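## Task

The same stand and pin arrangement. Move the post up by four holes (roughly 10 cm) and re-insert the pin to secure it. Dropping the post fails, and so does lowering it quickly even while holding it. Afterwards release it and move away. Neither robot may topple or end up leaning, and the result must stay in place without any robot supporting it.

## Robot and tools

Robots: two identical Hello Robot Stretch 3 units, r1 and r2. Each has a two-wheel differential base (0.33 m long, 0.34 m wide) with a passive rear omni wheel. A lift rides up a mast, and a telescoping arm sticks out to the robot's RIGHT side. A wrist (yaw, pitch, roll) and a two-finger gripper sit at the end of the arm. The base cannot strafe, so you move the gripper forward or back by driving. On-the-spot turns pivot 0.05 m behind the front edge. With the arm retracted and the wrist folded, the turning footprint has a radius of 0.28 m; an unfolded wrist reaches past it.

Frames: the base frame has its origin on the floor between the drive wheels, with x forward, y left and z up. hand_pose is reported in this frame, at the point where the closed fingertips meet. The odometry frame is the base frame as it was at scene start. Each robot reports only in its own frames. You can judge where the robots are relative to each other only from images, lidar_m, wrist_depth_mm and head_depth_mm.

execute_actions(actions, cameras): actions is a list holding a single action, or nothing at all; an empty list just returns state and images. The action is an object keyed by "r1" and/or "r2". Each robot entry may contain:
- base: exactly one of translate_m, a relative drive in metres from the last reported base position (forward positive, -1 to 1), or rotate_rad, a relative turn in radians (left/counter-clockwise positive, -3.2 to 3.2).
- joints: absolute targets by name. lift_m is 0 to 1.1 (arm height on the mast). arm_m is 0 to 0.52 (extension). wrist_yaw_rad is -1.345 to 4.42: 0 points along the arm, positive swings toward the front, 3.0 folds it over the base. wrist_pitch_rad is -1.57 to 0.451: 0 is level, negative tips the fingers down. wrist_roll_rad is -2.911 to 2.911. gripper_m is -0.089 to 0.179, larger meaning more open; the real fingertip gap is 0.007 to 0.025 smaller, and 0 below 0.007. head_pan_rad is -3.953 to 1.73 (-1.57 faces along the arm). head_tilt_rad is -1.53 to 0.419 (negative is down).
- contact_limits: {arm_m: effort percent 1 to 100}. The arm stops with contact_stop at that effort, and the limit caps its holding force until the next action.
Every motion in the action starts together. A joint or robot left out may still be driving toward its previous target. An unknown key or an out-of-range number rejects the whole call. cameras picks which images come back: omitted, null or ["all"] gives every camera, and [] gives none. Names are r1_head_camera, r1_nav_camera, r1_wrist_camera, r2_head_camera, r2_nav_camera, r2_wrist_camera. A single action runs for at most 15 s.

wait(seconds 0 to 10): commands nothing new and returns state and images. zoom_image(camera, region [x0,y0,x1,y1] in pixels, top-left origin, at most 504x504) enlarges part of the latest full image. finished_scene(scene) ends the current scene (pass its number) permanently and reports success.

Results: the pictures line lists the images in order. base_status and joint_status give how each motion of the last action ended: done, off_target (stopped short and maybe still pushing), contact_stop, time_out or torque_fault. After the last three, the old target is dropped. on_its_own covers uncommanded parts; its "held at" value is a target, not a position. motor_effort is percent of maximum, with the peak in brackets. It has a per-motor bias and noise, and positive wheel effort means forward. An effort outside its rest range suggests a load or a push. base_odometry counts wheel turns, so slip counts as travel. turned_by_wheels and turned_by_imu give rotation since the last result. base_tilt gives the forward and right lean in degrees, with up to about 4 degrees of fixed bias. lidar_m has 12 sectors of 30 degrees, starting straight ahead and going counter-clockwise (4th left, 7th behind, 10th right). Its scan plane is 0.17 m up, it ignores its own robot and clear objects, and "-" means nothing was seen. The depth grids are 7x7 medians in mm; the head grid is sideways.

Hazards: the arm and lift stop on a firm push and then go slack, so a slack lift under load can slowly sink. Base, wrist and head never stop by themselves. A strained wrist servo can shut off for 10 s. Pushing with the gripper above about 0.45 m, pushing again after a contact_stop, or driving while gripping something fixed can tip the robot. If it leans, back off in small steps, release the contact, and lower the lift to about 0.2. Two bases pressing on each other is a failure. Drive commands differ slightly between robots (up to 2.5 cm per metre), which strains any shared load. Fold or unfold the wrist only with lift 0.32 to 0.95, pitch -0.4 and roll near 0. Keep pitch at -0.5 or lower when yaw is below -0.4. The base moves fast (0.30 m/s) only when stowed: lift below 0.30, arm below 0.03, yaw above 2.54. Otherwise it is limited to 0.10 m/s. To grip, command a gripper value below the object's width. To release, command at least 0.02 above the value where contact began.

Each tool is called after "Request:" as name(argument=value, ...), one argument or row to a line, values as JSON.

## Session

Request:
execute_actions(
  actions=[],
)

Scene clock: 0.00 s.
r1.base_odometry: x=+0.000 y=+0.000 heading=+0.000 (m, m, rad; r1's odometry frame)
r1.turned_by_wheels: +0.000 (rad since the last result)
r1.turned_by_imu: +0.000 (rad since the last result)
r1.base_tilt: forward=+1.7 right=+1.9 (deg)
r1.lidar_m: 3.61 1.80 1.17 1.06 1.07 1.23 1.12 1.13 1.39 2.80 2.88 3.97
r1.head_depth_mm: 2118 3315 3932 3994 - 3326 2248 / 2118 3367 3902 3879 3902 3308 2256 / 2132 3310 3756 3769 3815 3264 2233 / 2162 3315 3769 3863 3813 3253 2233 / 2146 3417 3699 3777 3769 3273 2225 / 2167 3393 3604 3587 3633 3226 2207 / 2159 3427 3606 3526 3536 3210 2218
r1.base_status: not commanded
r1.joint_positions: lift_m=+0.461 arm_m=+0.002 wrist_yaw_rad=+2.894 wrist_pitch_rad=-0.557 wrist_roll_rad=-0.002 gripper_m=+0.037 head_pan_rad=+0.016 head_tilt_rad=+0.010
r1.joint_status: not commanded
r1.motor_effort: left_wheel=+1 right_wheel=+0 lift_m=+24 arm_m=-1 wrist_yaw_rad=+0 wrist_pitch_rad=+7 wrist_roll_rad=+0 gripper_m=+0 head_pan_rad=-1 head_tilt_rad=+1 (%)
r1.hand_pose: x=+0.0290 y=+0.0510 z=+0.4441 quat_wxyz=(+0.277, +0.698, +0.109, +0.652) (m; r1's base frame)
r1.wrist_depth_mm: - 909 - - - - - / 907 - - - - - - / 956 - - - - - - / 896 - 878 906 880 869 870 / 741 747 759 734 732 747 756 / 633 633 - 653 681 646 642 / 573 569 - 587 547 569 561
r2.base_odometry: x=+0.000 y=+0.000 heading=+0.000 (m, m, rad; r2's odometry frame)
r2.turned_by_wheels: +0.000 (rad since the last result)
r2.turned_by_imu: +0.000 (rad since the last result)
r2.base_tilt: forward=+1.6 right=-2.9 (deg)
r2.lidar_m: 1.17 0.77 0.71 0.71 0.89 1.40 1.42 1.76 3.61 5.58 3.65 3.36
r2.head_depth_mm: 2122 3090 3174 3199 3232 3178 2290 / 2117 3001 3254 3276 3275 3109 2280 / 2017 2237 2274 2309 2325 2341 2178 / 1694 1713 1724 1747 1762 1774 1784 / 1371 1386 1395 1411 1414 1431 1444 / 1154 1162 1171 1178 1180 1191 1204 / 998 1001 1002 1010 1021 1026 1036
r2.base_status: not commanded
r2.joint_positions: lift_m=+0.316 arm_m=-0.001 wrist_yaw_rad=+2.958 wrist_pitch_rad=-0.597 wrist_roll_rad=+0.017 gripper_m=+0.037 head_pan_rad=+0.018 head_tilt_rad=-0.017
r2.joint_status: not commanded
r2.motor_effort: left_wheel=+0 right_wheel=+0 lift_m=+27 arm_m=-1 wrist_yaw_rad=+1 wrist_pitch_rad=+5 wrist_roll_rad=+0 gripper_m=+0 head_pan_rad=+0 head_tilt_rad=+1 (%)
r2.hand_pose: x=+0.0151 y=+0.0515 z=+0.2909 quat_wxyz=(+0.271, +0.697, +0.143, +0.648) (m; r2's base frame)
r2.wrist_depth_mm: 898 821 793 748 717 681 655 / 932 - 862 821 788 752 703 / 777 - 771 750 741 729 741 / 647 629 649 636 630 622 625 / 560 563 571 560 557 544 535 / 496 - - - - 471 474 / - - - - 420 422 425
pictures: r1_head_camera (sideways: a quarter turn clockwise sets it upright), r1_nav_camera (sideways: a quarter turn counterclockwise sets it upright), r1_wrist_camera, r2_head_camera (sideways: a quarter turn clockwise sets it upright), r2_nav_camera (sideways: a quarter turn counterclockwise sets it upright), r2_wrist_camera
Images, in order (width x height): r1_head_camera 896x504, r1_nav_camera 672x504, r1_wrist_camera 644x364, r2_head_camera 896x504, r2_nav_camera 672x504, r2_wrist_camera 644x364.

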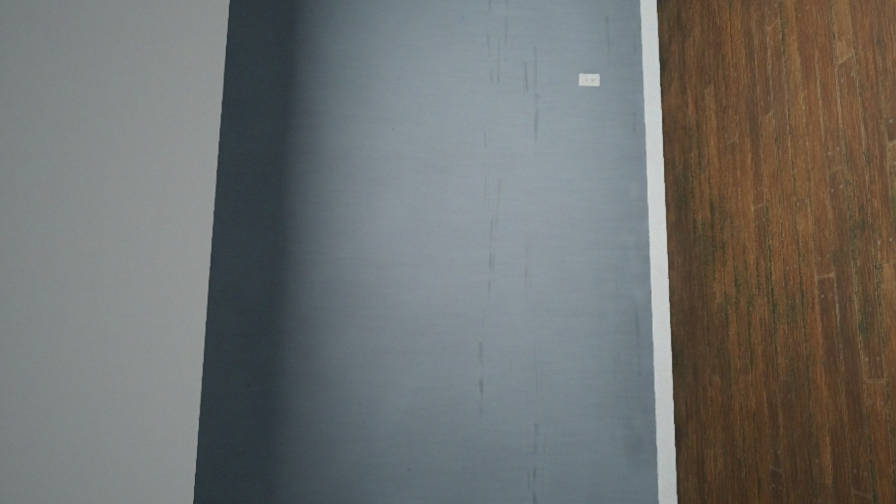

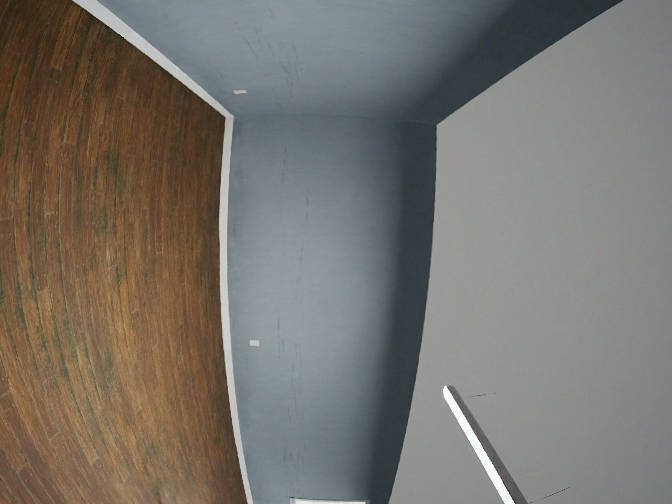

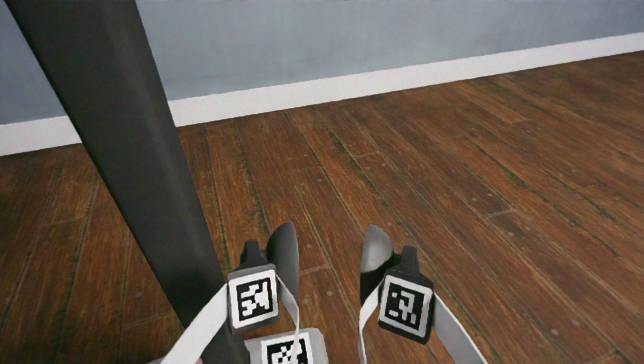

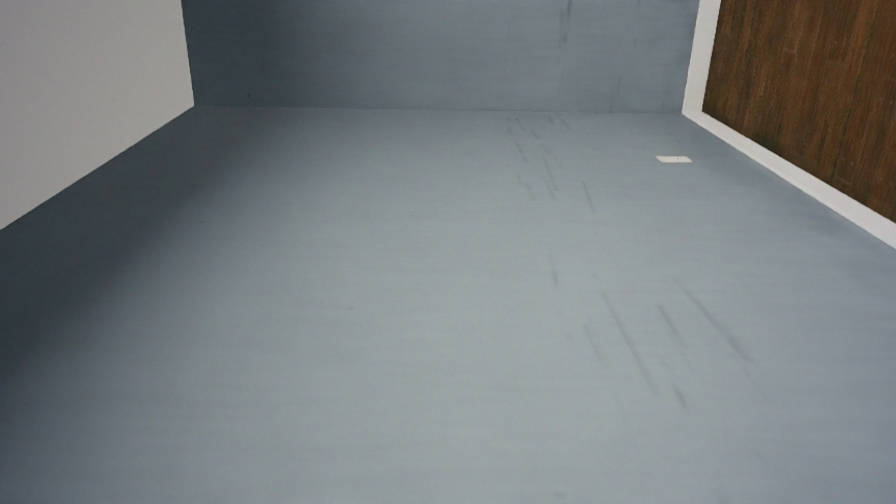

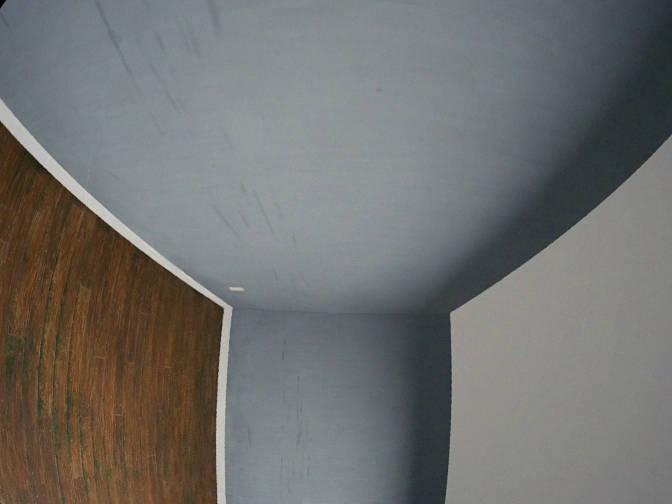

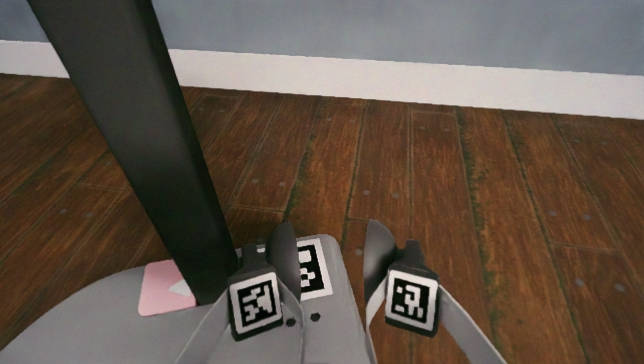

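Request:
execute_actions(
  actions=[
    {"r1":{"base":{"rotate_rad":-0.97},"joints":{"lift_m":0.28,"wrist_pitch_rad":-0.4,"head_tilt_rad":-0.4}},"r2":{"base":{"rotate_rad":-1.72},"joints":{"lift_m":0.28,"wrist_pitch_rad":-0.4,"head_tilt_rad":-0.4}}},
  ],
  cameras=[],
)

Request:
execute_actions(
  actions=[
    {"r1":{"base":{"translate_m":1}},"r2":{"base":{"translate_m":1}}},
  ],
  cameras=["r1_head_camera","r2_head_camera"],
)

Scene clock: 8.93 s.
r1.base_odometry: x=+0.000 y=+0.000 heading=-0.970 (m, m, rad; r1's odometry frame)
r1.turned_by_wheels: -0.970 (rad since the last result)
r1.turned_by_imu: -0.974 (rad since the last result)
r1.base_tilt: forward=+1.6 right=+1.9 (deg)
r1.lidar_m: 5.50 3.86 3.62 1.61 1.12 1.06 1.09 1.18 1.12 1.14 1.50 3.52
r1.head_depth_mm: - - - 3207 2236 1737 1409 / - - - 3161 2242 1727 1410 / - - - 3130 2213 1729 1400 / - - - 3114 2199 1700 1403 / - - - 3124 2186 1703 1392 / - - - 3079 2206 1710 1388 / - - - 3046 2184 1699 1391
r1.base_status: done
r1.joint_positions: lift_m=+0.280 arm_m=+0.002 wrist_yaw_rad=+2.894 wrist_pitch_rad=-0.424 wrist_roll_rad=-0.002 gripper_m=+0.037 head_pan_rad=+0.016 head_tilt_rad=-0.395
r1.joint_status: all done
r1.motor_effort: left_wheel=+3(6) right_wheel=-2(9) lift_m=+21(22) arm_m=-1(1) wrist_yaw_rad=+1(0) wrist_pitch_rad=+12(12) wrist_roll_rad=+0(0) gripper_m=+1(1) head_pan_rad=+0(0) head_tilt_rad=-2(22) (%)
r1.hand_pose: x=+0.0336 y=+0.0694 z=+0.2915 quat_wxyz=(+0.233, +0.703, +0.063, +0.669) (m; r1's base frame)
r1.wrist_depth_mm: - - - - - - - / 914 - - - - - - / 939 - - - - - - / 748 - 760 753 764 760 770 / 590 - 624 613 621 605 619 / 495 497 - 512 525 513 514 / 447 - - 437 429 438 439
r2.base_odometry: x=+0.000 y=+0.000 heading=-1.720 (m, m, rad; r2's odometry frame)
r2.turned_by_wheels: -1.720 (rad since the last result)
r2.turned_by_imu: -1.705 (rad since the last result)
r2.base_tilt: forward=+1.6 right=-2.9 (deg)
r2.lidar_m: 4.49 3.95 3.34 1.49 0.83 0.71 0.71 0.81 1.36 1.40 1.61 2.71
r2.head_depth_mm: - - - 3258 2288 1776 1444 / - - - 3290 2288 1777 1444 / - - - 3277 2301 1775 1447 / - - - 3287 2303 1762 1435 / - - - 3294 2303 1771 1437 / - - - 3291 2309 1770 1439 / - - - 3268 2314 1765 1445
r2.base_status: done
r2.joint_positions: lift_m=+0.281 arm_m=-0.001 wrist_yaw_rad=+2.958 wrist_pitch_rad=-0.423 wrist_roll_rad=+0.017 gripper_m=+0.037 head_pan_rad=+0.018 head_tilt_rad=-0.396
r2.joint_status: all done
r2.motor_effort: left_wheel=+3(18) right_wheel=-3(9) lift_m=+13(22) arm_m=+0(1) wrist_yaw_rad=+0(1) wrist_pitch_rad=+10(10) wrist_roll_rad=+0(0) gripper_m=+0(0) head_pan_rad=+0(1) head_tilt_rad=-1(18) (%)
r2.hand_pose: x=+0.0197 y=+0.0765 z=+0.2922 quat_wxyz=(+0.212, +0.708, +0.083, +0.669) (m; r2's base frame)
r2.wrist_depth_mm: - - - - - - - / 828 - - - - - - / 848 - - 955 982 944 946 / 777 - 752 748 750 744 726 / 643 608 624 622 639 596 605 / 531 531 - 539 - 505 500 / 474 - - - 438 445 444
pictures: none
No camera images: the call's "cameras" was empty. Leave "cameras" out to get every camera's image.

Scene clock: 13.93 s.
r1.base_odometry: x=+0.566 y=-0.825 heading=-0.970 (m, m, rad; r1's odometry frame)
r1.turned_by_wheels: +0.000 (rad since the last result)
r1.turned_by_imu: +0.001 (rad since the last result)
r1.base_tilt: forward=+1.6 right=+1.9 (deg)
r1.lidar_m: 1.89 3.37 3.18 2.96 2.06 1.95 1.99 1.65 1.56 1.59 2.06 4.88
r1.head_depth_mm: - - - 3175 2244 1733 1411 / - - - 3155 2220 1745 1413 / - - - 3122 2199 1731 1404 / - - - 3121 2205 1707 1406 / - - - 2913 2180 1710 1401 / - - - 3024 2183 1709 1398 / - - - 3049 2174 1688 1396
r1.base_status: done
r1.joint_positions: lift_m=+0.280 arm_m=+0.002 wrist_yaw_rad=+2.894 wrist_pitch_rad=-0.423 wrist_roll_rad=-0.002 gripper_m=+0.037 head_pan_rad=+0.016 head_tilt_rad=-0.396
r1.joint_status: not commanded
r1.motor_effort: left_wheel=+3(10) right_wheel=-3(7) lift_m=+22(21) arm_m=-1(1) wrist_yaw_rad=+0(0) wrist_pitch_rad=+12(12) wrist_roll_rad=+0(0) gripper_m=+0(0) head_pan_rad=+0(0) head_tilt_rad=-1(1) (%)
r1.hand_pose: x=+0.0337 y=+0.0695 z=+0.2917 quat_wxyz=(+0.233, +0.703, +0.062, +0.669) (m; r1's base frame)
r1.wrist_depth_mm: - - - - - - - / - - - - - - - / - - - - - - - / 749 - 760 751 763 756 767 / 608 - 627 604 629 617 623 / 510 494 - 512 520 505 516 / 440 - - 438 433 442 444
r2.base_odometry: x=-0.148 y=-0.989 heading=-1.720 (m, m, rad; r2's odometry frame)
r2.turned_by_wheels: +0.000 (rad since the last result)
r2.turned_by_imu: +0.003 (rad since the last result)
r2.base_tilt: forward=+1.6 right=-2.8 (deg)
r2.lidar_m: 3.49 3.64 3.11 3.10 1.97 1.68 1.68 1.92 1.65 1.65 1.88 3.18
r2.head_depth_mm: - - - 3291 2304 1773 1441 / - - - 3295 2292 1765 1442 / - - - 3295 2294 1757 1438 / - - - 3293 2279 1758 1446 / - - - 3312 2299 1767 1439 / - - - 3242 2287 1766 1437 / - - - 3264 2286 1773 1440
r2.base_status: done
r2.joint_positions: lift_m=+0.281 arm_m=-0.001 wrist_yaw_rad=+2.958 wrist_pitch_rad=-0.422 wrist_roll_rad=+0.017 gripper_m=+0.037 head_pan_rad=+0.018 head_tilt_rad=-0.396
r2.joint_status: not commanded
r2.motor_effort: left_wheel=+3(16) right_wheel=-2(6) lift_m=+14(13) arm_m=+0(0) wrist_yaw_rad=+0(0) wrist_pitch_rad=+10(10) wrist_roll_rad=+0(0) gripper_m=-1(0) head_pan_rad=+0(1) head_tilt_rad=-2(2) (%)
r2.hand_pose: x=+0.0197 y=+0.0766 z=+0.2924 quat_wxyz=(+0.212, +0.708, +0.082, +0.669) (m; r2's base frame)
r2.wrist_depth_mm: - - - - - - - / - - - - - - - / - - 997 981 946 970 920 / 780 - 777 754 751 747 744 / 627 617 635 626 635 606 614 / 540 538 - 526 - 517 513 / 471 - - - 440 441 437
pictures: r1_head_camera (sideways: a quarter turn clockwise sets it upright), r2_head_camera (sideways: a quarter turn clockwise sets it upright)
Images, in order (width x height): r1_head_camera 896x504, r2_head_camera 896x504.

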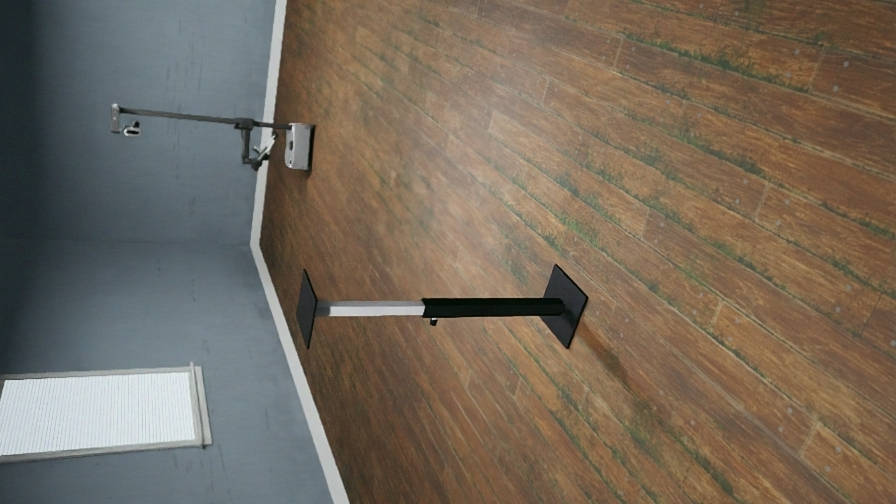

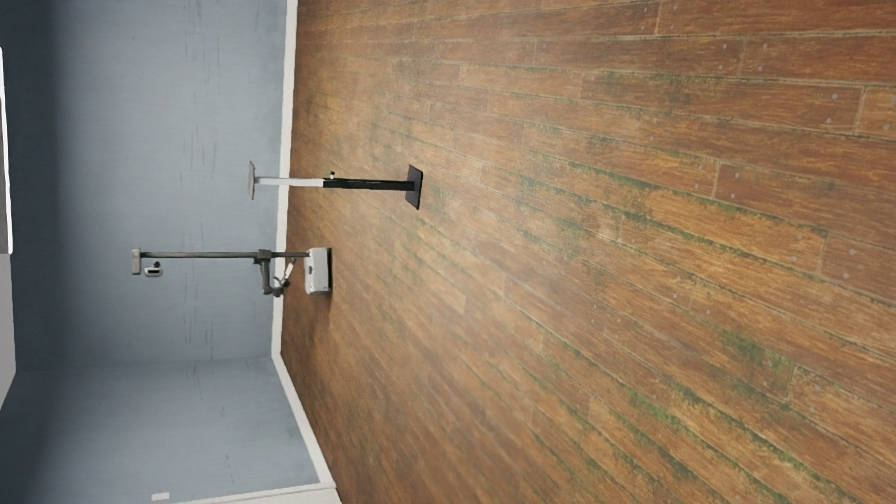

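Request:
execute_actions(
  actions=[
    {"r1":{"base":{"rotate_rad":0.36}},"r2":{"base":{"rotate_rad":-0.285}}},
  ],
  cameras=[],
)

Request:
execute_actions(
  actions=[
    {"r1":{"base":{"translate_m":1}},"r2":{"base":{"translate_m":1}}},
  ],
  cameras=[],
)

Request:
execute_actions(
  actions=[
    {"r1":{"base":{"translate_m":0.49}},"r2":{"base":{"translate_m":1}}},
  ],
  cameras=[],
)

Request:
execute_actions(
  actions=[
    {"r1":{"base":{"rotate_rad":0.64},"joints":{"lift_m":0.6,"head_pan_rad":-1.57,"head_tilt_rad":-0.9}},"r2":{"base":{"translate_m":1},"joints":{"head_pan_rad":1.0,"head_tilt_rad":-0.9}}},
  ],
  cameras=["r1_head_camera","r2_head_camera"],
)

Scene clock: 48.90 s.
r1.base_odometry: x=+0.566 y=-0.825 heading=-0.610 (m, m, rad; r1's odometry frame)
r1.turned_by_wheels: +0.360 (rad since the last result)
r1.turned_by_imu: +0.362 (rad since the last result)
r1.base_tilt: forward=+1.6 right=+1.9 (deg)
r1.lidar_m: 3.64 3.18 3.19 2.21 1.95 1.95 1.78 1.56 1.56 1.81 3.29 1.89
r1.head_depth_mm: - - - 3117 2238 1740 1413 / - - - 2948 2167 1729 1411 / - - - 3132 2218 1733 1406 / 3914 - - 3118 2192 1716 1400 / 3589 3843 - 3109 2195 1720 1397 / 3342 3622 3842 3076 2188 1698 1400 / 3036 3284 3508 3071 2180 1708 1391
r1.base_status: done
r1.joint_positions: lift_m=+0.280 arm_m=+0.002 wrist_yaw_rad=+2.894 wrist_pitch_rad=-0.423 wrist_roll_rad=-0.002 gripper_m=+0.037 head_pan_rad=+0.016 head_tilt_rad=-0.396
r1.joint_status: not commanded
r1.motor_effort: left_wheel=-1(7) right_wheel=+3(9) lift_m=+21(21) arm_m=-1(1) wrist_yaw_rad=+0(0) wrist_pitch_rad=+12(12) wrist_roll_rad=+0(0) gripper_m=+0(0) head_pan_rad=+0(0) head_tilt_rad=-2(2) (%)
r1.hand_pose: x=+0.0337 y=+0.0695 z=+0.2917 quat_wxyz=(+0.233, +0.703, +0.062, +0.669) (m; r1's base frame)
r1.wrist_depth_mm: - - - - - - - / - - - - - - - / - - - - - - - / 737 - 763 752 762 757 751 / 602 - 629 618 621 610 615 / 512 496 - 516 533 518 520 / 445 - - 437 423 446 437
r2.base_odometry: x=-0.148 y=-0.989 heading=-2.005 (m, m, rad; r2's odometry frame)
r2.turned_by_wheels: -0.285 (rad since the last result)
r2.turned_by_imu: -0.283 (rad since the last result)
r2.base_tilt: forward=+1.6 right=-2.8 (deg)
r2.lidar_m: 3.49 4.63 3.27 3.10 2.50 1.77 1.68 1.73 1.73 1.64 1.69 2.23
r2.head_depth_mm: - - - 3291 2294 1772 1441 / - - - 3283 2287 1769 1440 / - - - 3297 2305 1769 1441 / - - - 3304 2307 1766 1436 / - - - 3292 2298 1770 1434 / - - - 3263 2295 1776 1440 / - - - 3284 2331 1764 1443
r2.base_status: done
r2.joint_positions: lift_m=+0.281 arm_m=-0.001 wrist_yaw_rad=+2.958 wrist_pitch_rad=-0.422 wrist_roll_rad=+0.017 gripper_m=+0.037 head_pan_rad=+0.018 head_tilt_rad=-0.396
r2.joint_status: not commanded
r2.motor_effort: left_wheel=+3(13) right_wheel=-3(9) lift_m=+13(14) arm_m=+0(0) wrist_yaw_rad=+0(1) wrist_pitch_rad=+9(9) wrist_roll_rad=+0(0) gripper_m=+0(0) head_pan_rad=+0(0) head_tilt_rad=-2(2) (%)
r2.hand_pose: x=+0.0197 y=+0.0766 z=+0.2924 quat_wxyz=(+0.212, +0.708, +0.082, +0.669) (m; r2's base frame)
r2.wrist_depth_mm: - - - - - - - / - - - - - - - / - - 986 989 966 921 934 / 788 - 750 767 759 733 743 / 630 626 638 623 643 617 598 / 531 541 - 535 - 521 517 / 474 - - - 437 447 449
pictures: none
No camera images: the call's "cameras" was empty. Leave "cameras" out to get every camera's image.

Scene clock: 53.90 s.
r1.base_odometry: x=+1.385 y=-1.398 heading=-0.610 (m, m, rad; r1's odometry frame)
r1.turned_by_wheels: +0.000 (rad since the last result)
r1.turned_by_imu: +0.001 (rad since the last result)
r1.base_tilt: forward=+1.7 right=+1.9 (deg)
r1.lidar_m: 2.82 2.47 2.48 2.91 2.62 2.63 2.59 2.25 2.26 2.69 4.80 0.98
r1.head_depth_mm: - - - 3185 2230 1739 1419 / 3654 - - 3208 2224 1724 1414 / 3289 3546 - 3097 2232 1731 1402 / 3008 3256 3579 3101 2207 1723 1400 / 2746 2980 3179 3072 2234 1714 1405 / 2539 2743 2928 2986 2203 1694 1394 / 2372 2503 2678 2815 2167 1692 1391
r1.base_status: done
r1.joint_positions: lift_m=+0.280 arm_m=+0.002 wrist_yaw_rad=+2.894 wrist_pitch_rad=-0.423 wrist_roll_rad=-0.002 gripper_m=+0.037 head_pan_rad=+0.016 head_tilt_rad=-0.396
r1.joint_status: not commanded
r1.motor_effort: left_wheel=-1(6) right_wheel=+3(9) lift_m=+21(21) arm_m=-2(1) wrist_yaw_rad=+1(0) wrist_pitch_rad=+12(12) wrist_roll_rad=+0(1) gripper_m=-1(0) head_pan_rad=+0(0) head_tilt_rad=-1(2) (%)
r1.hand_pose: x=+0.0337 y=+0.0695 z=+0.2917 quat_wxyz=(+0.233, +0.703, +0.062, +0.669) (m; r1's base frame)
r1.wrist_depth_mm: - - - - - - - / - - - - - - - / - - - - - - - / 744 - 741 756 751 757 769 / 599 - 629 606 617 616 605 / 509 501 - 507 530 523 518 / 446 - - 441 431 449 440
r2.base_odometry: x=-0.569 y=-1.896 heading=-2.005 (m, m, rad; r2's odometry frame)
r2.turned_by_wheels: +0.000 (rad since the last result)
r2.turned_by_imu: +0.003 (rad since the last result)
r2.base_tilt: forward=+1.6 right=-2.8 (deg)
r2.lidar_m: 5.40 2.51 3.30 3.15 3.23 2.82 2.68 2.38 1.68 1.60 1.64 2.19
r2.head_depth_mm: - - - 3322 2293 1767 1445 / - - - 3258 2284 1779 1439 / - - - 3306 2305 1767 1440 / - - - 3264 2285 1768 1439 / - - - 3295 2286 1766 1435 / - - - 3115 2315 1772 1445 / - - - 3251 2296 1776 1441
r2.base_status: done
r2.joint_positions: lift_m=+0.281 arm_m=-0.001 wrist_yaw_rad=+2.958 wrist_pitch_rad=-0.422 wrist_roll_rad=+0.017 gripper_m=+0.037 head_pan_rad=+0.018 head_tilt_rad=-0.396
r2.joint_status: not commanded
r2.motor_effort: left_wheel=+3(15) right_wheel=-2(7) lift_m=+14(13) arm_m=+0(1) wrist_yaw_rad=+1(0) wrist_pitch_rad=+10(10) wrist_roll_rad=+0(0) gripper_m=+0(0) head_pan_rad=+1(0) head_tilt_rad=-1(1) (%)
r2.hand_pose: x=+0.0197 y=+0.0766 z=+0.2924 quat_wxyz=(+0.212, +0.708, +0.082, +0.669) (m; r2's base frame)
r2.wrist_depth_mm: - - - - - - - / - - - - - - - / - - 992 982 955 920 922 / 813 - 772 785 744 773 721 / 637 605 633 617 633 601 602 / 532 531 - 540 - 520 518 / 479 - - - 433 446 445
pictures: none
No camera images: the call's "cameras" was empty. Leave "cameras" out to get every camera's image.

Scene clock: 58.90 s.
r1.base_odometry: x=+1.787 y=-1.678 heading=-0.610 (m, m, rad; r1's odometry frame)
r1.turned_by_wheels: +0.000 (rad since the last result)
r1.turned_by_imu: +0.001 (rad since the last result)
r1.base_tilt: forward=+1.6 right=+1.8 (deg)
r1.lidar_m: 2.41 2.13 2.13 2.50 2.96 2.97 3.00 2.62 2.62 3.09 0.63 2.13
r1.head_depth_mm: 3491 3878 - 3166 2238 1732 1419 / 3153 3452 3758 3136 2220 1735 1409 / 2782 3113 3405 3152 2214 1716 1400 / 2538 2791 3046 3081 2204 1715 1389 / 2356 2565 2742 2857 2213 1724 1403 / 2171 2310 2512 2634 2194 1713 1397 / 2008 2163 2292 2470 2173 1705 1385
r1.base_status: done
r1.joint_positions: lift_m=+0.280 arm_m=+0.002 wrist_yaw_rad=+2.894 wrist_pitch_rad=-0.423 wrist_roll_rad=-0.002 gripper_m=+0.037 head_pan_rad=+0.016 head_tilt_rad=-0.396
r1.joint_status: not commanded
r1.motor_effort: left_wheel=-2(5) right_wheel=+3(11) lift_m=+21(21) arm_m=-1(0) wrist_yaw_rad=+0(1) wrist_pitch_rad=+12(12) wrist_roll_rad=+0(0) gripper_m=+1(0) head_pan_rad=+0(0) head_tilt_rad=-1(0) (%)
r1.hand_pose: x=+0.0337 y=+0.0695 z=+0.2917 quat_wxyz=(+0.233, +0.703, +0.062, +0.669) (m; r1's base frame)
r1.wrist_depth_mm: - - - - - - - / - - - - - - - / - - - - - - - / 739 - 754 751 741 758 756 / 597 - 623 630 624 608 631 / 503 493 - 512 538 517 517 / 452 - - 436 428 437 449
r2.base_odometry: x=-0.989 y=-2.804 heading=-2.005 (m, m, rad; r2's odometry frame)
r2.turned_by_wheels: +0.000 (rad since the last result)
r2.turned_by_imu: +0.003 (rad since the last result)
r2.base_tilt: forward=+1.6 right=-2.9 (deg)
r2.lidar_m: 2.29 1.58 3.34 3.18 3.29 3.86 3.68 2.30 1.64 1.56 1.61 2.14
r2.head_depth_mm: - - - 3269 2293 1761 1444 / - - - 3322 2287 1772 1438 / - - - 3285 2282 1767 1443 / - - - 3275 2286 1769 1442 / - - - 3259 2300 1779 1435 / - - - 3092 2294 1762 1437 / - - - 2442 2230 1759 1448
r2.base_status: done
r2.joint_positions: lift_m=+0.281 arm_m=-0.001 wrist_yaw_rad=+2.958 wrist_pitch_rad=-0.422 wrist_roll_rad=+0.017 gripper_m=+0.037 head_pan_rad=+0.018 head_tilt_rad=-0.396
r2.joint_status: not commanded
r2.motor_effort: left_wheel=+1(14) right_wheel=-1(7) lift_m=+13(13) arm_m=+0(0) wrist_yaw_rad=+0(0) wrist_pitch_rad=+9(9) wrist_roll_rad=+0(0) gripper_m=+0(0) head_pan_rad=+0(0) head_tilt_rad=-2(2) (%)
r2.hand_pose: x=+0.0197 y=+0.0766 z=+0.2924 quat_wxyz=(+0.212, +0.708, +0.082, +0.669) (m; r2's base frame)
r2.wrist_depth_mm: - - - - - - - / - - - - - - - / - - - 964 963 975 926 / 773 - 773 752 753 745 724 / 642 615 634 618 625 604 599 / 534 531 - 545 - 507 510 / 483 - - - 443 445 447
pictures: none
No camera images: the call's "cameras" was empty. Leave "cameras" out to get every camera's image.

Scene clock: 63.90 s.
r1.base_odometry: x=+1.787 y=-1.678 heading=+0.030 (m, m, rad; r1's odometry frame)
r1.turned_by_wheels: +0.640 (rad since the last result)
r1.turned_by_imu: +0.644 (rad since the last result)
r1.base_tilt: forward=+1.6 right=+1.9 (deg)
r1.lidar_m: 2.12 2.15 2.71 2.96 2.99 2.85 2.61 2.63 3.34 0.63 1.21 2.30
r1.head_depth_mm: 2818 2249 1874 1634 1424 1265 1144 / 2827 2252 1879 1631 1416 1295 - / 2784 2126 1843 1629 1421 1291 1143 / 2746 743 1737 1504 1379 1296 - / 2755 2222 1873 1607 1412 1276 1124 / 2715 2235 1850 1593 1397 1250 1125 / 2737 2199 1840 1593 1389 1252 1123
r1.base_status: done
r1.joint_positions: lift_m=+0.600 arm_m=+0.002 wrist_yaw_rad=+2.894 wrist_pitch_rad=-0.423 wrist_roll_rad=-0.002 gripper_m=+0.037 head_pan_rad=-1.563 head_tilt_rad=-0.889
r1.joint_status: all done
r1.motor_effort: left_wheel=-2(7) right_wheel=+3(12) lift_m=+27(30) arm_m=-1(1) wrist_yaw_rad=+0(1) wrist_pitch_rad=+12(12) wrist_roll_rad=+0(0) gripper_m=+1(1) head_pan_rad=-4(48) head_tilt_rad=-4(27) (%)
r1.hand_pose: x=+0.0337 y=+0.0695 z=+0.6114 quat_wxyz=(+0.233, +0.703, +0.062, +0.669) (m; r1's base frame)
r1.wrist_depth_mm: - - - - - - - / - - - - - - - / - - - - - - - / - - - - - - - / - - - - - - - / 870 884 - 872 906 880 905 / 749 751 754 773 774 795 769
r2.base_odometry: x=-1.409 y=-3.711 heading=-2.004 (m, m, rad; r2's odometry frame)
r2.turned_by_wheels: +0.000 (rad since the last result)
r2.turned_by_imu: +0.003 (rad since the last result)
r2.base_tilt: forward=+1.6 right=-2.8 (deg)
r2.lidar_m: 4.04 1.21 0.81 3.21 3.31 4.47 4.69 2.25 1.60 1.53 1.57 2.10
r2.head_depth_mm: 2850 2286 1665 1536 1420 1263 1134 / 2878 2311 1911 1601 1418 1263 1134 / 2896 2310 1909 1625 1428 1264 1139 / 2937 855 1822 1530 1425 1263 1138 / 2922 2135 1922 1632 1432 1266 1139 / 2927 2335 1923 1637 1432 1266 1140 / 2882 2335 1935 1644 1427 1270 1155
r2.base_status: done
r2.joint_positions: lift_m=+0.281 arm_m=-0.001 wrist_yaw_rad=+2.958 wrist_pitch_rad=-0.422 wrist_roll_rad=+0.017 gripper_m=+0.037 head_pan_rad=+0.993 head_tilt_rad=-0.889
r2.joint_status: all done
r2.motor_effort: left_wheel=+1(14) right_wheel=-1(5) lift_m=+13(13) arm_m=+0(0) wrist_yaw_rad=+1(0) wrist_pitch_rad=+9(9) wrist_roll_rad=+0(0) gripper_m=+0(0) head_pan_rad=+3(35) head_tilt_rad=-4(20) (%)
r2.hand_pose: x=+0.0197 y=+0.0766 z=+0.2924 quat_wxyz=(+0.212, +0.708, +0.082, +0.669) (m; r2's base frame)
r2.wrist_depth_mm: - - - - - - - / - - - - - - 955 / - - - 998 923 943 895 / 792 - 756 767 748 746 725 / 640 610 645 630 639 606 609 / 539 541 - 546 - 519 513 / 474 - - - 441 446 438
pictures: r1_head_camera (sideways: a quarter turn clockwise sets it upright), r2_head_camera (sideways: a quarter turn clockwise sets it upright)
Images, in order (width x height): r1_head_camera 896x504, r2_head_camera 896x504.

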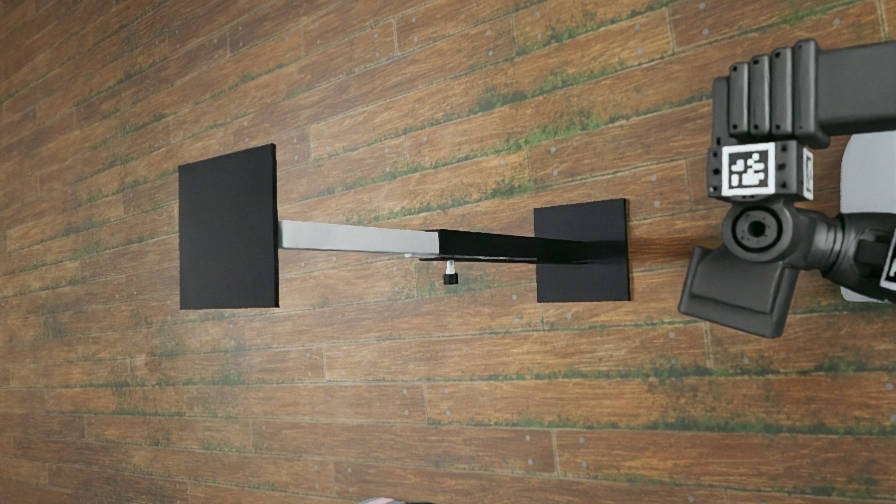

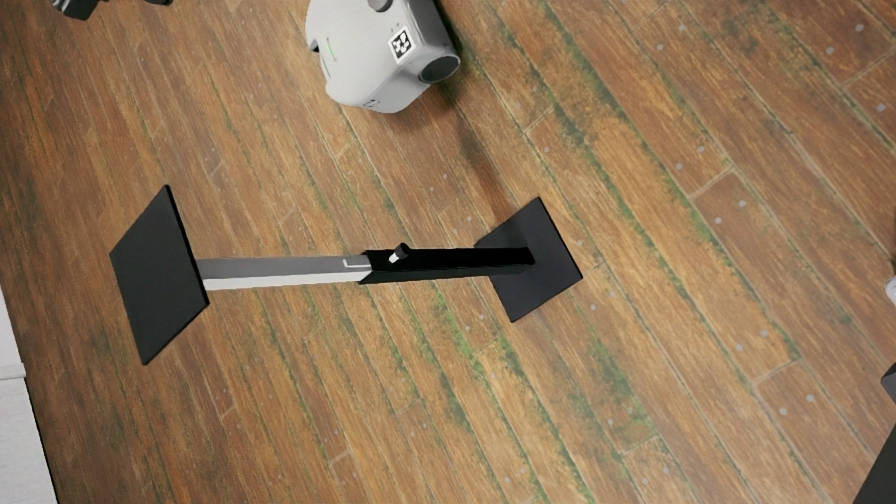

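Request:
execute_actions(
  actions=[],
)

Request:
execute_actions(
  actions=[
    {"r1":{"joints":{"wrist_yaw_rad":0,"gripper_m":0.12}},"r2":{"base":{"translate_m":0.37}}},
  ],
  cameras=["r1_nav_camera","r1_wrist_camera"],
)

Scene clock: 87.87 s.
r1.base_odometry: x=+1.787 y=-1.678 heading=+0.030 (m, m, rad; r1's odometry frame)
r1.turned_by_wheels: +0.000 (rad since the last result)
r1.turned_by_imu: +0.001 (rad since the last result)
r1.base_tilt: forward=+1.6 right=+1.9 (deg)
r1.lidar_m: 2.12 2.14 2.70 2.96 3.00 2.85 2.61 2.63 3.35 0.63 1.20 2.30
r1.head_depth_mm: 2843 2260 1871 1620 1431 1269 1135 / 2835 2263 1888 1623 1427 1295 - / 2756 2141 1827 1616 1413 1287 1140 / 2755 745 1746 1525 1377 1289 - / 2804 2194 1869 1599 1405 1276 1128 / 2740 2243 1850 1593 1400 1248 1124 / 2726 2197 1840 1589 1399 1248 1124
r1.base_status: done
r1.joint_positions: lift_m=+0.600 arm_m=+0.002 wrist_yaw_rad=+2.894 wrist_pitch_rad=-0.423 wrist_roll_rad=-0.002 gripper_m=+0.037 head_pan_rad=-1.563 head_tilt_rad=-0.889
r1.joint_status: all done
r1.motor_effort: left_wheel=-2(7) right_wheel=+3(12) lift_m=+28(30) arm_m=-1(1) wrist_yaw_rad=+0(1) wrist_pitch_rad=+12(12) wrist_roll_rad=+0(0) gripper_m=+1(1) head_pan_rad=-3(48) head_tilt_rad=-4(27) (%)
r1.hand_pose: x=+0.0337 y=+0.0695 z=+0.6114 quat_wxyz=(+0.233, +0.703, +0.062, +0.669) (m; r1's base frame)
r1.wrist_depth_mm: - - - - - - - / - - - - - - - / - - - - - - - / - - - - - - - / - - - - - - - / 875 857 - 870 936 889 893 / 753 760 747 789 741 773 775
r2.base_odometry: x=-1.409 y=-3.711 heading=-2.004 (m, m, rad; r2's odometry frame)
r2.turned_by_wheels: +0.000 (rad since the last result)
r2.turned_by_imu: +0.000 (rad since the last result)
r2.base_tilt: forward=+1.5 right=-2.9 (deg)
r2.lidar_m: 4.04 1.21 0.81 3.22 3.32 4.44 4.67 2.25 1.60 1.53 1.58 2.10
r2.head_depth_mm: 2855 2296 1666 1535 1412 1253 1127 / 2873 2294 1915 1595 1426 1264 1137 / 2895 2302 1908 1628 1428 1267 1137 / 2916 856 1813 1529 1424 1258 1140 / 2923 2115 1924 1641 1429 1269 1143 / 2938 2326 1923 1637 1425 1271 1141 / 2908 2314 1928 1645 1425 1276 1158
r2.base_status: done
r2.joint_positions: lift_m=+0.281 arm_m=-0.001 wrist_yaw_rad=+2.958 wrist_pitch_rad=-0.422 wrist_roll_rad=+0.017 gripper_m=+0.037 head_pan_rad=+0.993 head_tilt_rad=-0.889
r2.joint_status: all done
r2.motor_effort: left_wheel=+1(14) right_wheel=-1(5) lift_m=+13(13) arm_m=+0(0) wrist_yaw_rad=-1(0) wrist_pitch_rad=+9(9) wrist_roll_rad=+0(0) gripper_m=+0(0) head_pan_rad=+3(35) head_tilt_rad=-4(20) (%)
r2.hand_pose: x=+0.0197 y=+0.0766 z=+0.2924 quat_wxyz=(+0.212, +0.708, +0.082, +0.669) (m; r2's base frame)
r2.wrist_depth_mm: - - - - - - - / - - - - - - 956 / - - - 971 904 943 893 / 768 - 778 764 751 756 730 / 646 610 632 632 633 610 599 / 536 534 - 543 - 505 512 / 476 - - - 439 444 441
pictures: r1_head_camera (sideways: a quarter turn clockwise sets it upright), r1_nav_camera (sideways: a quarter turn counterclockwise sets it upright), r1_wrist_camera, r2_head_camera (sideways: a quarter turn clockwise sets it upright), r2_nav_camera (sideways: a quarter turn counterclockwise sets it upright), r2_wrist_camera
Images, in order (width x height): r1_head_camera 896x504, r1_nav_camera 672x504, r1_wrist_camera 644x364, r2_head_camera 896x504, r2_nav_camera 672x504, r2_wrist_camera 644x364.

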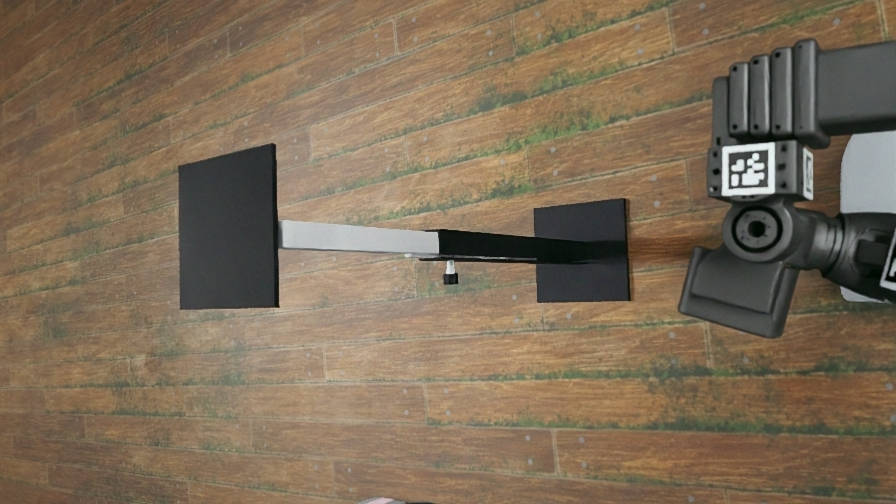

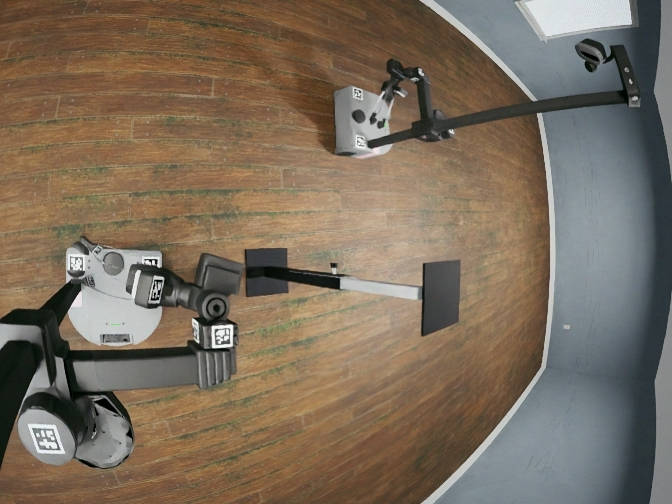

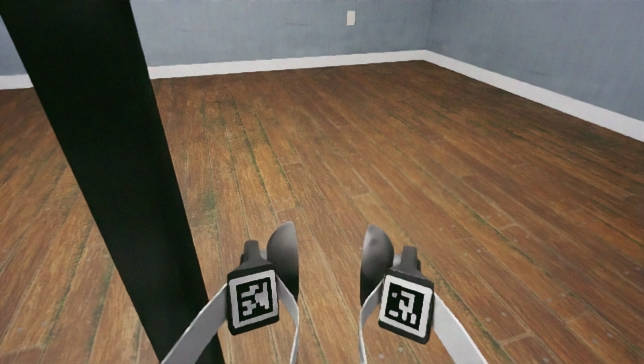

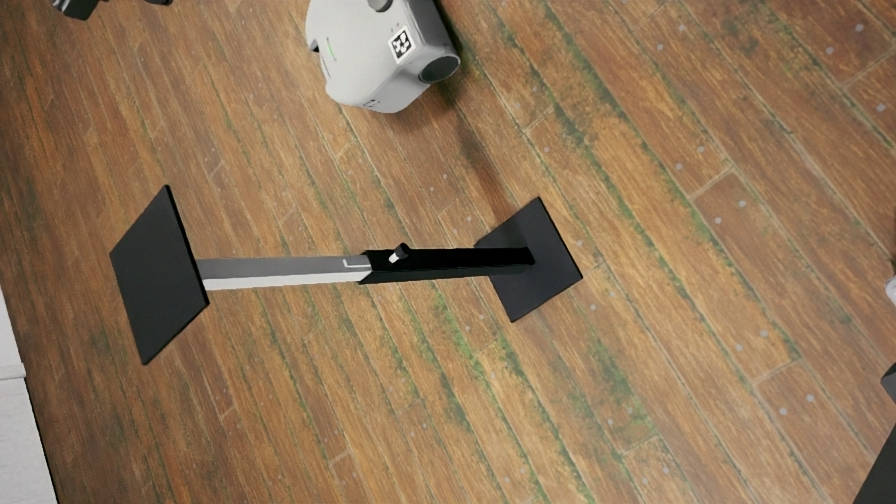

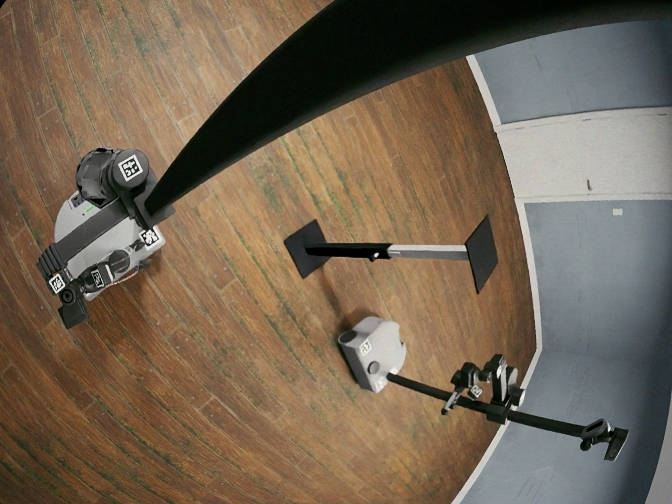

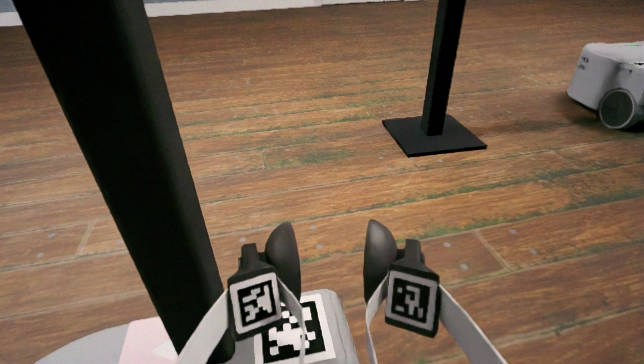

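Scene clock: 90.93 s.
r1.base_odometry: x=+1.787 y=-1.678 heading=+0.030 (m, m, rad; r1's odometry frame)
r1.turned_by_wheels: +0.000 (rad since the last result)
r1.turned_by_imu: +0.001 (rad since the last result)
r1.base_tilt: forward=+1.6 right=+1.9 (deg)
r1.lidar_m: 2.12 2.15 2.70 2.96 2.99 2.85 2.61 2.64 3.34 0.63 0.89 0.90
r1.head_depth_mm: 2872 2275 1900 1619 1424 1267 1133 / 2805 2264 1899 1634 1420 1296 - / 2756 2132 1832 1610 1430 1301 - / 2772 741 1743 1517 1391 - - / 2765 2241 1864 1600 1420 1250 1122 / 2748 2201 1863 1606 1404 1247 1128 / 2699 2204 1837 1584 1396 1250 1127
r1.base_status: not commanded
r1.joint_positions: lift_m=+0.600 arm_m=+0.002 wrist_yaw_rad=+0.002 wrist_pitch_rad=-0.423 wrist_roll_rad=-0.002 gripper_m=+0.120 head_pan_rad=-1.563 head_tilt_rad=-0.889
r1.joint_status: all done
r1.motor_effort: left_wheel=-3(2) right_wheel=+3(3) lift_m=+28(28) arm_m=-1(1) wrist_yaw_rad=-1(3) wrist_pitch_rad=+12(12) wrist_roll_rad=+0(0) gripper_m=+1(84) head_pan_rad=-4(4) head_tilt_rad=-4(4) (%)
r1.hand_pose: x=-0.0210 y=-0.3712 z=+0.6114 quat_wxyz=(+0.693, +0.150, -0.690, -0.148) (m; r1's base frame)
r1.wrist_depth_mm: - - - - - - - / - - - - - - - / - - - - - - - / - - - - - - - / 789 - - - - - - / 679 827 882 860 897 940 901 / 648 746 769 771 768 733 793
r2.base_odometry: x=-1.565 y=-4.047 heading=-2.004 (m, m, rad; r2's odometry frame)
r2.turned_by_wheels: +0.000 (rad since the last result)
r2.turned_by_imu: +0.001 (rad since the last result)
r2.base_tilt: forward=+1.6 right=-2.9 (deg)
r2.lidar_m: 3.68 0.91 3.36 0.69 3.35 4.47 5.06 2.22 1.59 1.52 1.56 2.09
r2.head_depth_mm: 954 1172 1828 1620 1419 1262 1136 / 1012 2233 1919 1454 1421 1260 1129 / 2890 913 1859 1432 1423 1261 1139 / 2907 2309 1829 1603 1424 1269 1139 / 2902 2333 1875 1643 1425 1266 1140 / 2956 2337 1913 1640 1421 1271 1148 / 2887 2335 1921 1650 1379 1272 1156
r2.base_status: done
r2.joint_positions: lift_m=+0.281 arm_m=-0.001 wrist_yaw_rad=+2.958 wrist_pitch_rad=-0.422 wrist_roll_rad=+0.017 gripper_m=+0.037 head_pan_rad=+0.993 head_tilt_rad=-0.889
r2.joint_status: not commanded
r2.motor_effort: left_wheel=+1(12) right_wheel=-1(7) lift_m=+14(13) arm_m=+0(0) wrist_yaw_rad=+1(0) wrist_pitch_rad=+9(9) wrist_roll_rad=+0(0) gripper_m=+0(0) head_pan_rad=+3(3) head_tilt_rad=-4(3) (%)
r2.hand_pose: x=+0.0197 y=+0.0766 z=+0.2924 quat_wxyz=(+0.212, +0.708, +0.082, +0.669) (m; r2's base frame)
r2.wrist_depth_mm: - - - - - - - / - - - - - 897 809 / - - 992 921 948 841 848 / 782 - 761 755 752 741 738 / 639 611 644 623 639 602 609 / 534 526 - 550 - 523 504 / 479 - - - 437 446 446
pictures: r1_nav_camera (sideways: a quarter turn counterclockwise sets it upright), r1_wrist_camera
Images, in order (width x height): r1_nav_camera 672x504, r1_wrist_camera 644x364.

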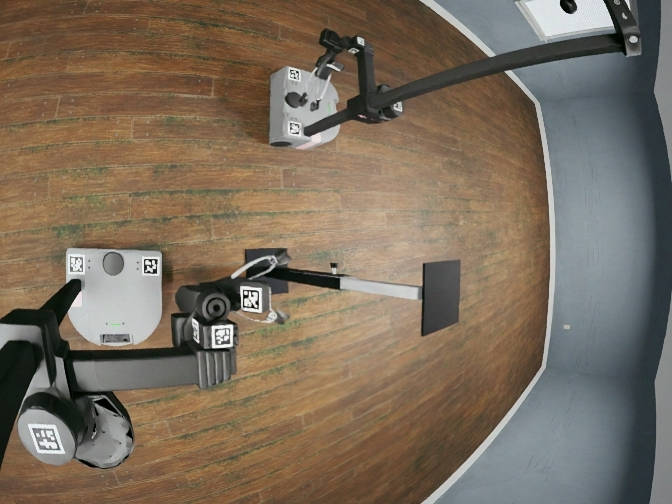

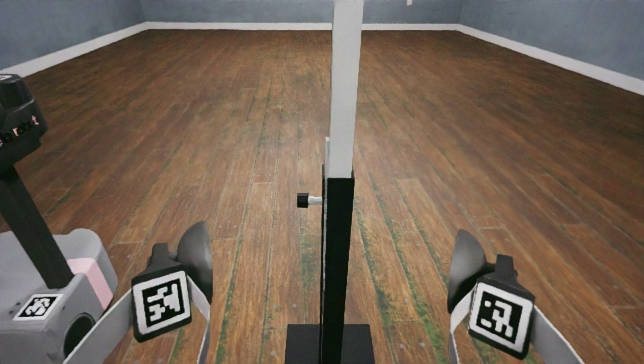

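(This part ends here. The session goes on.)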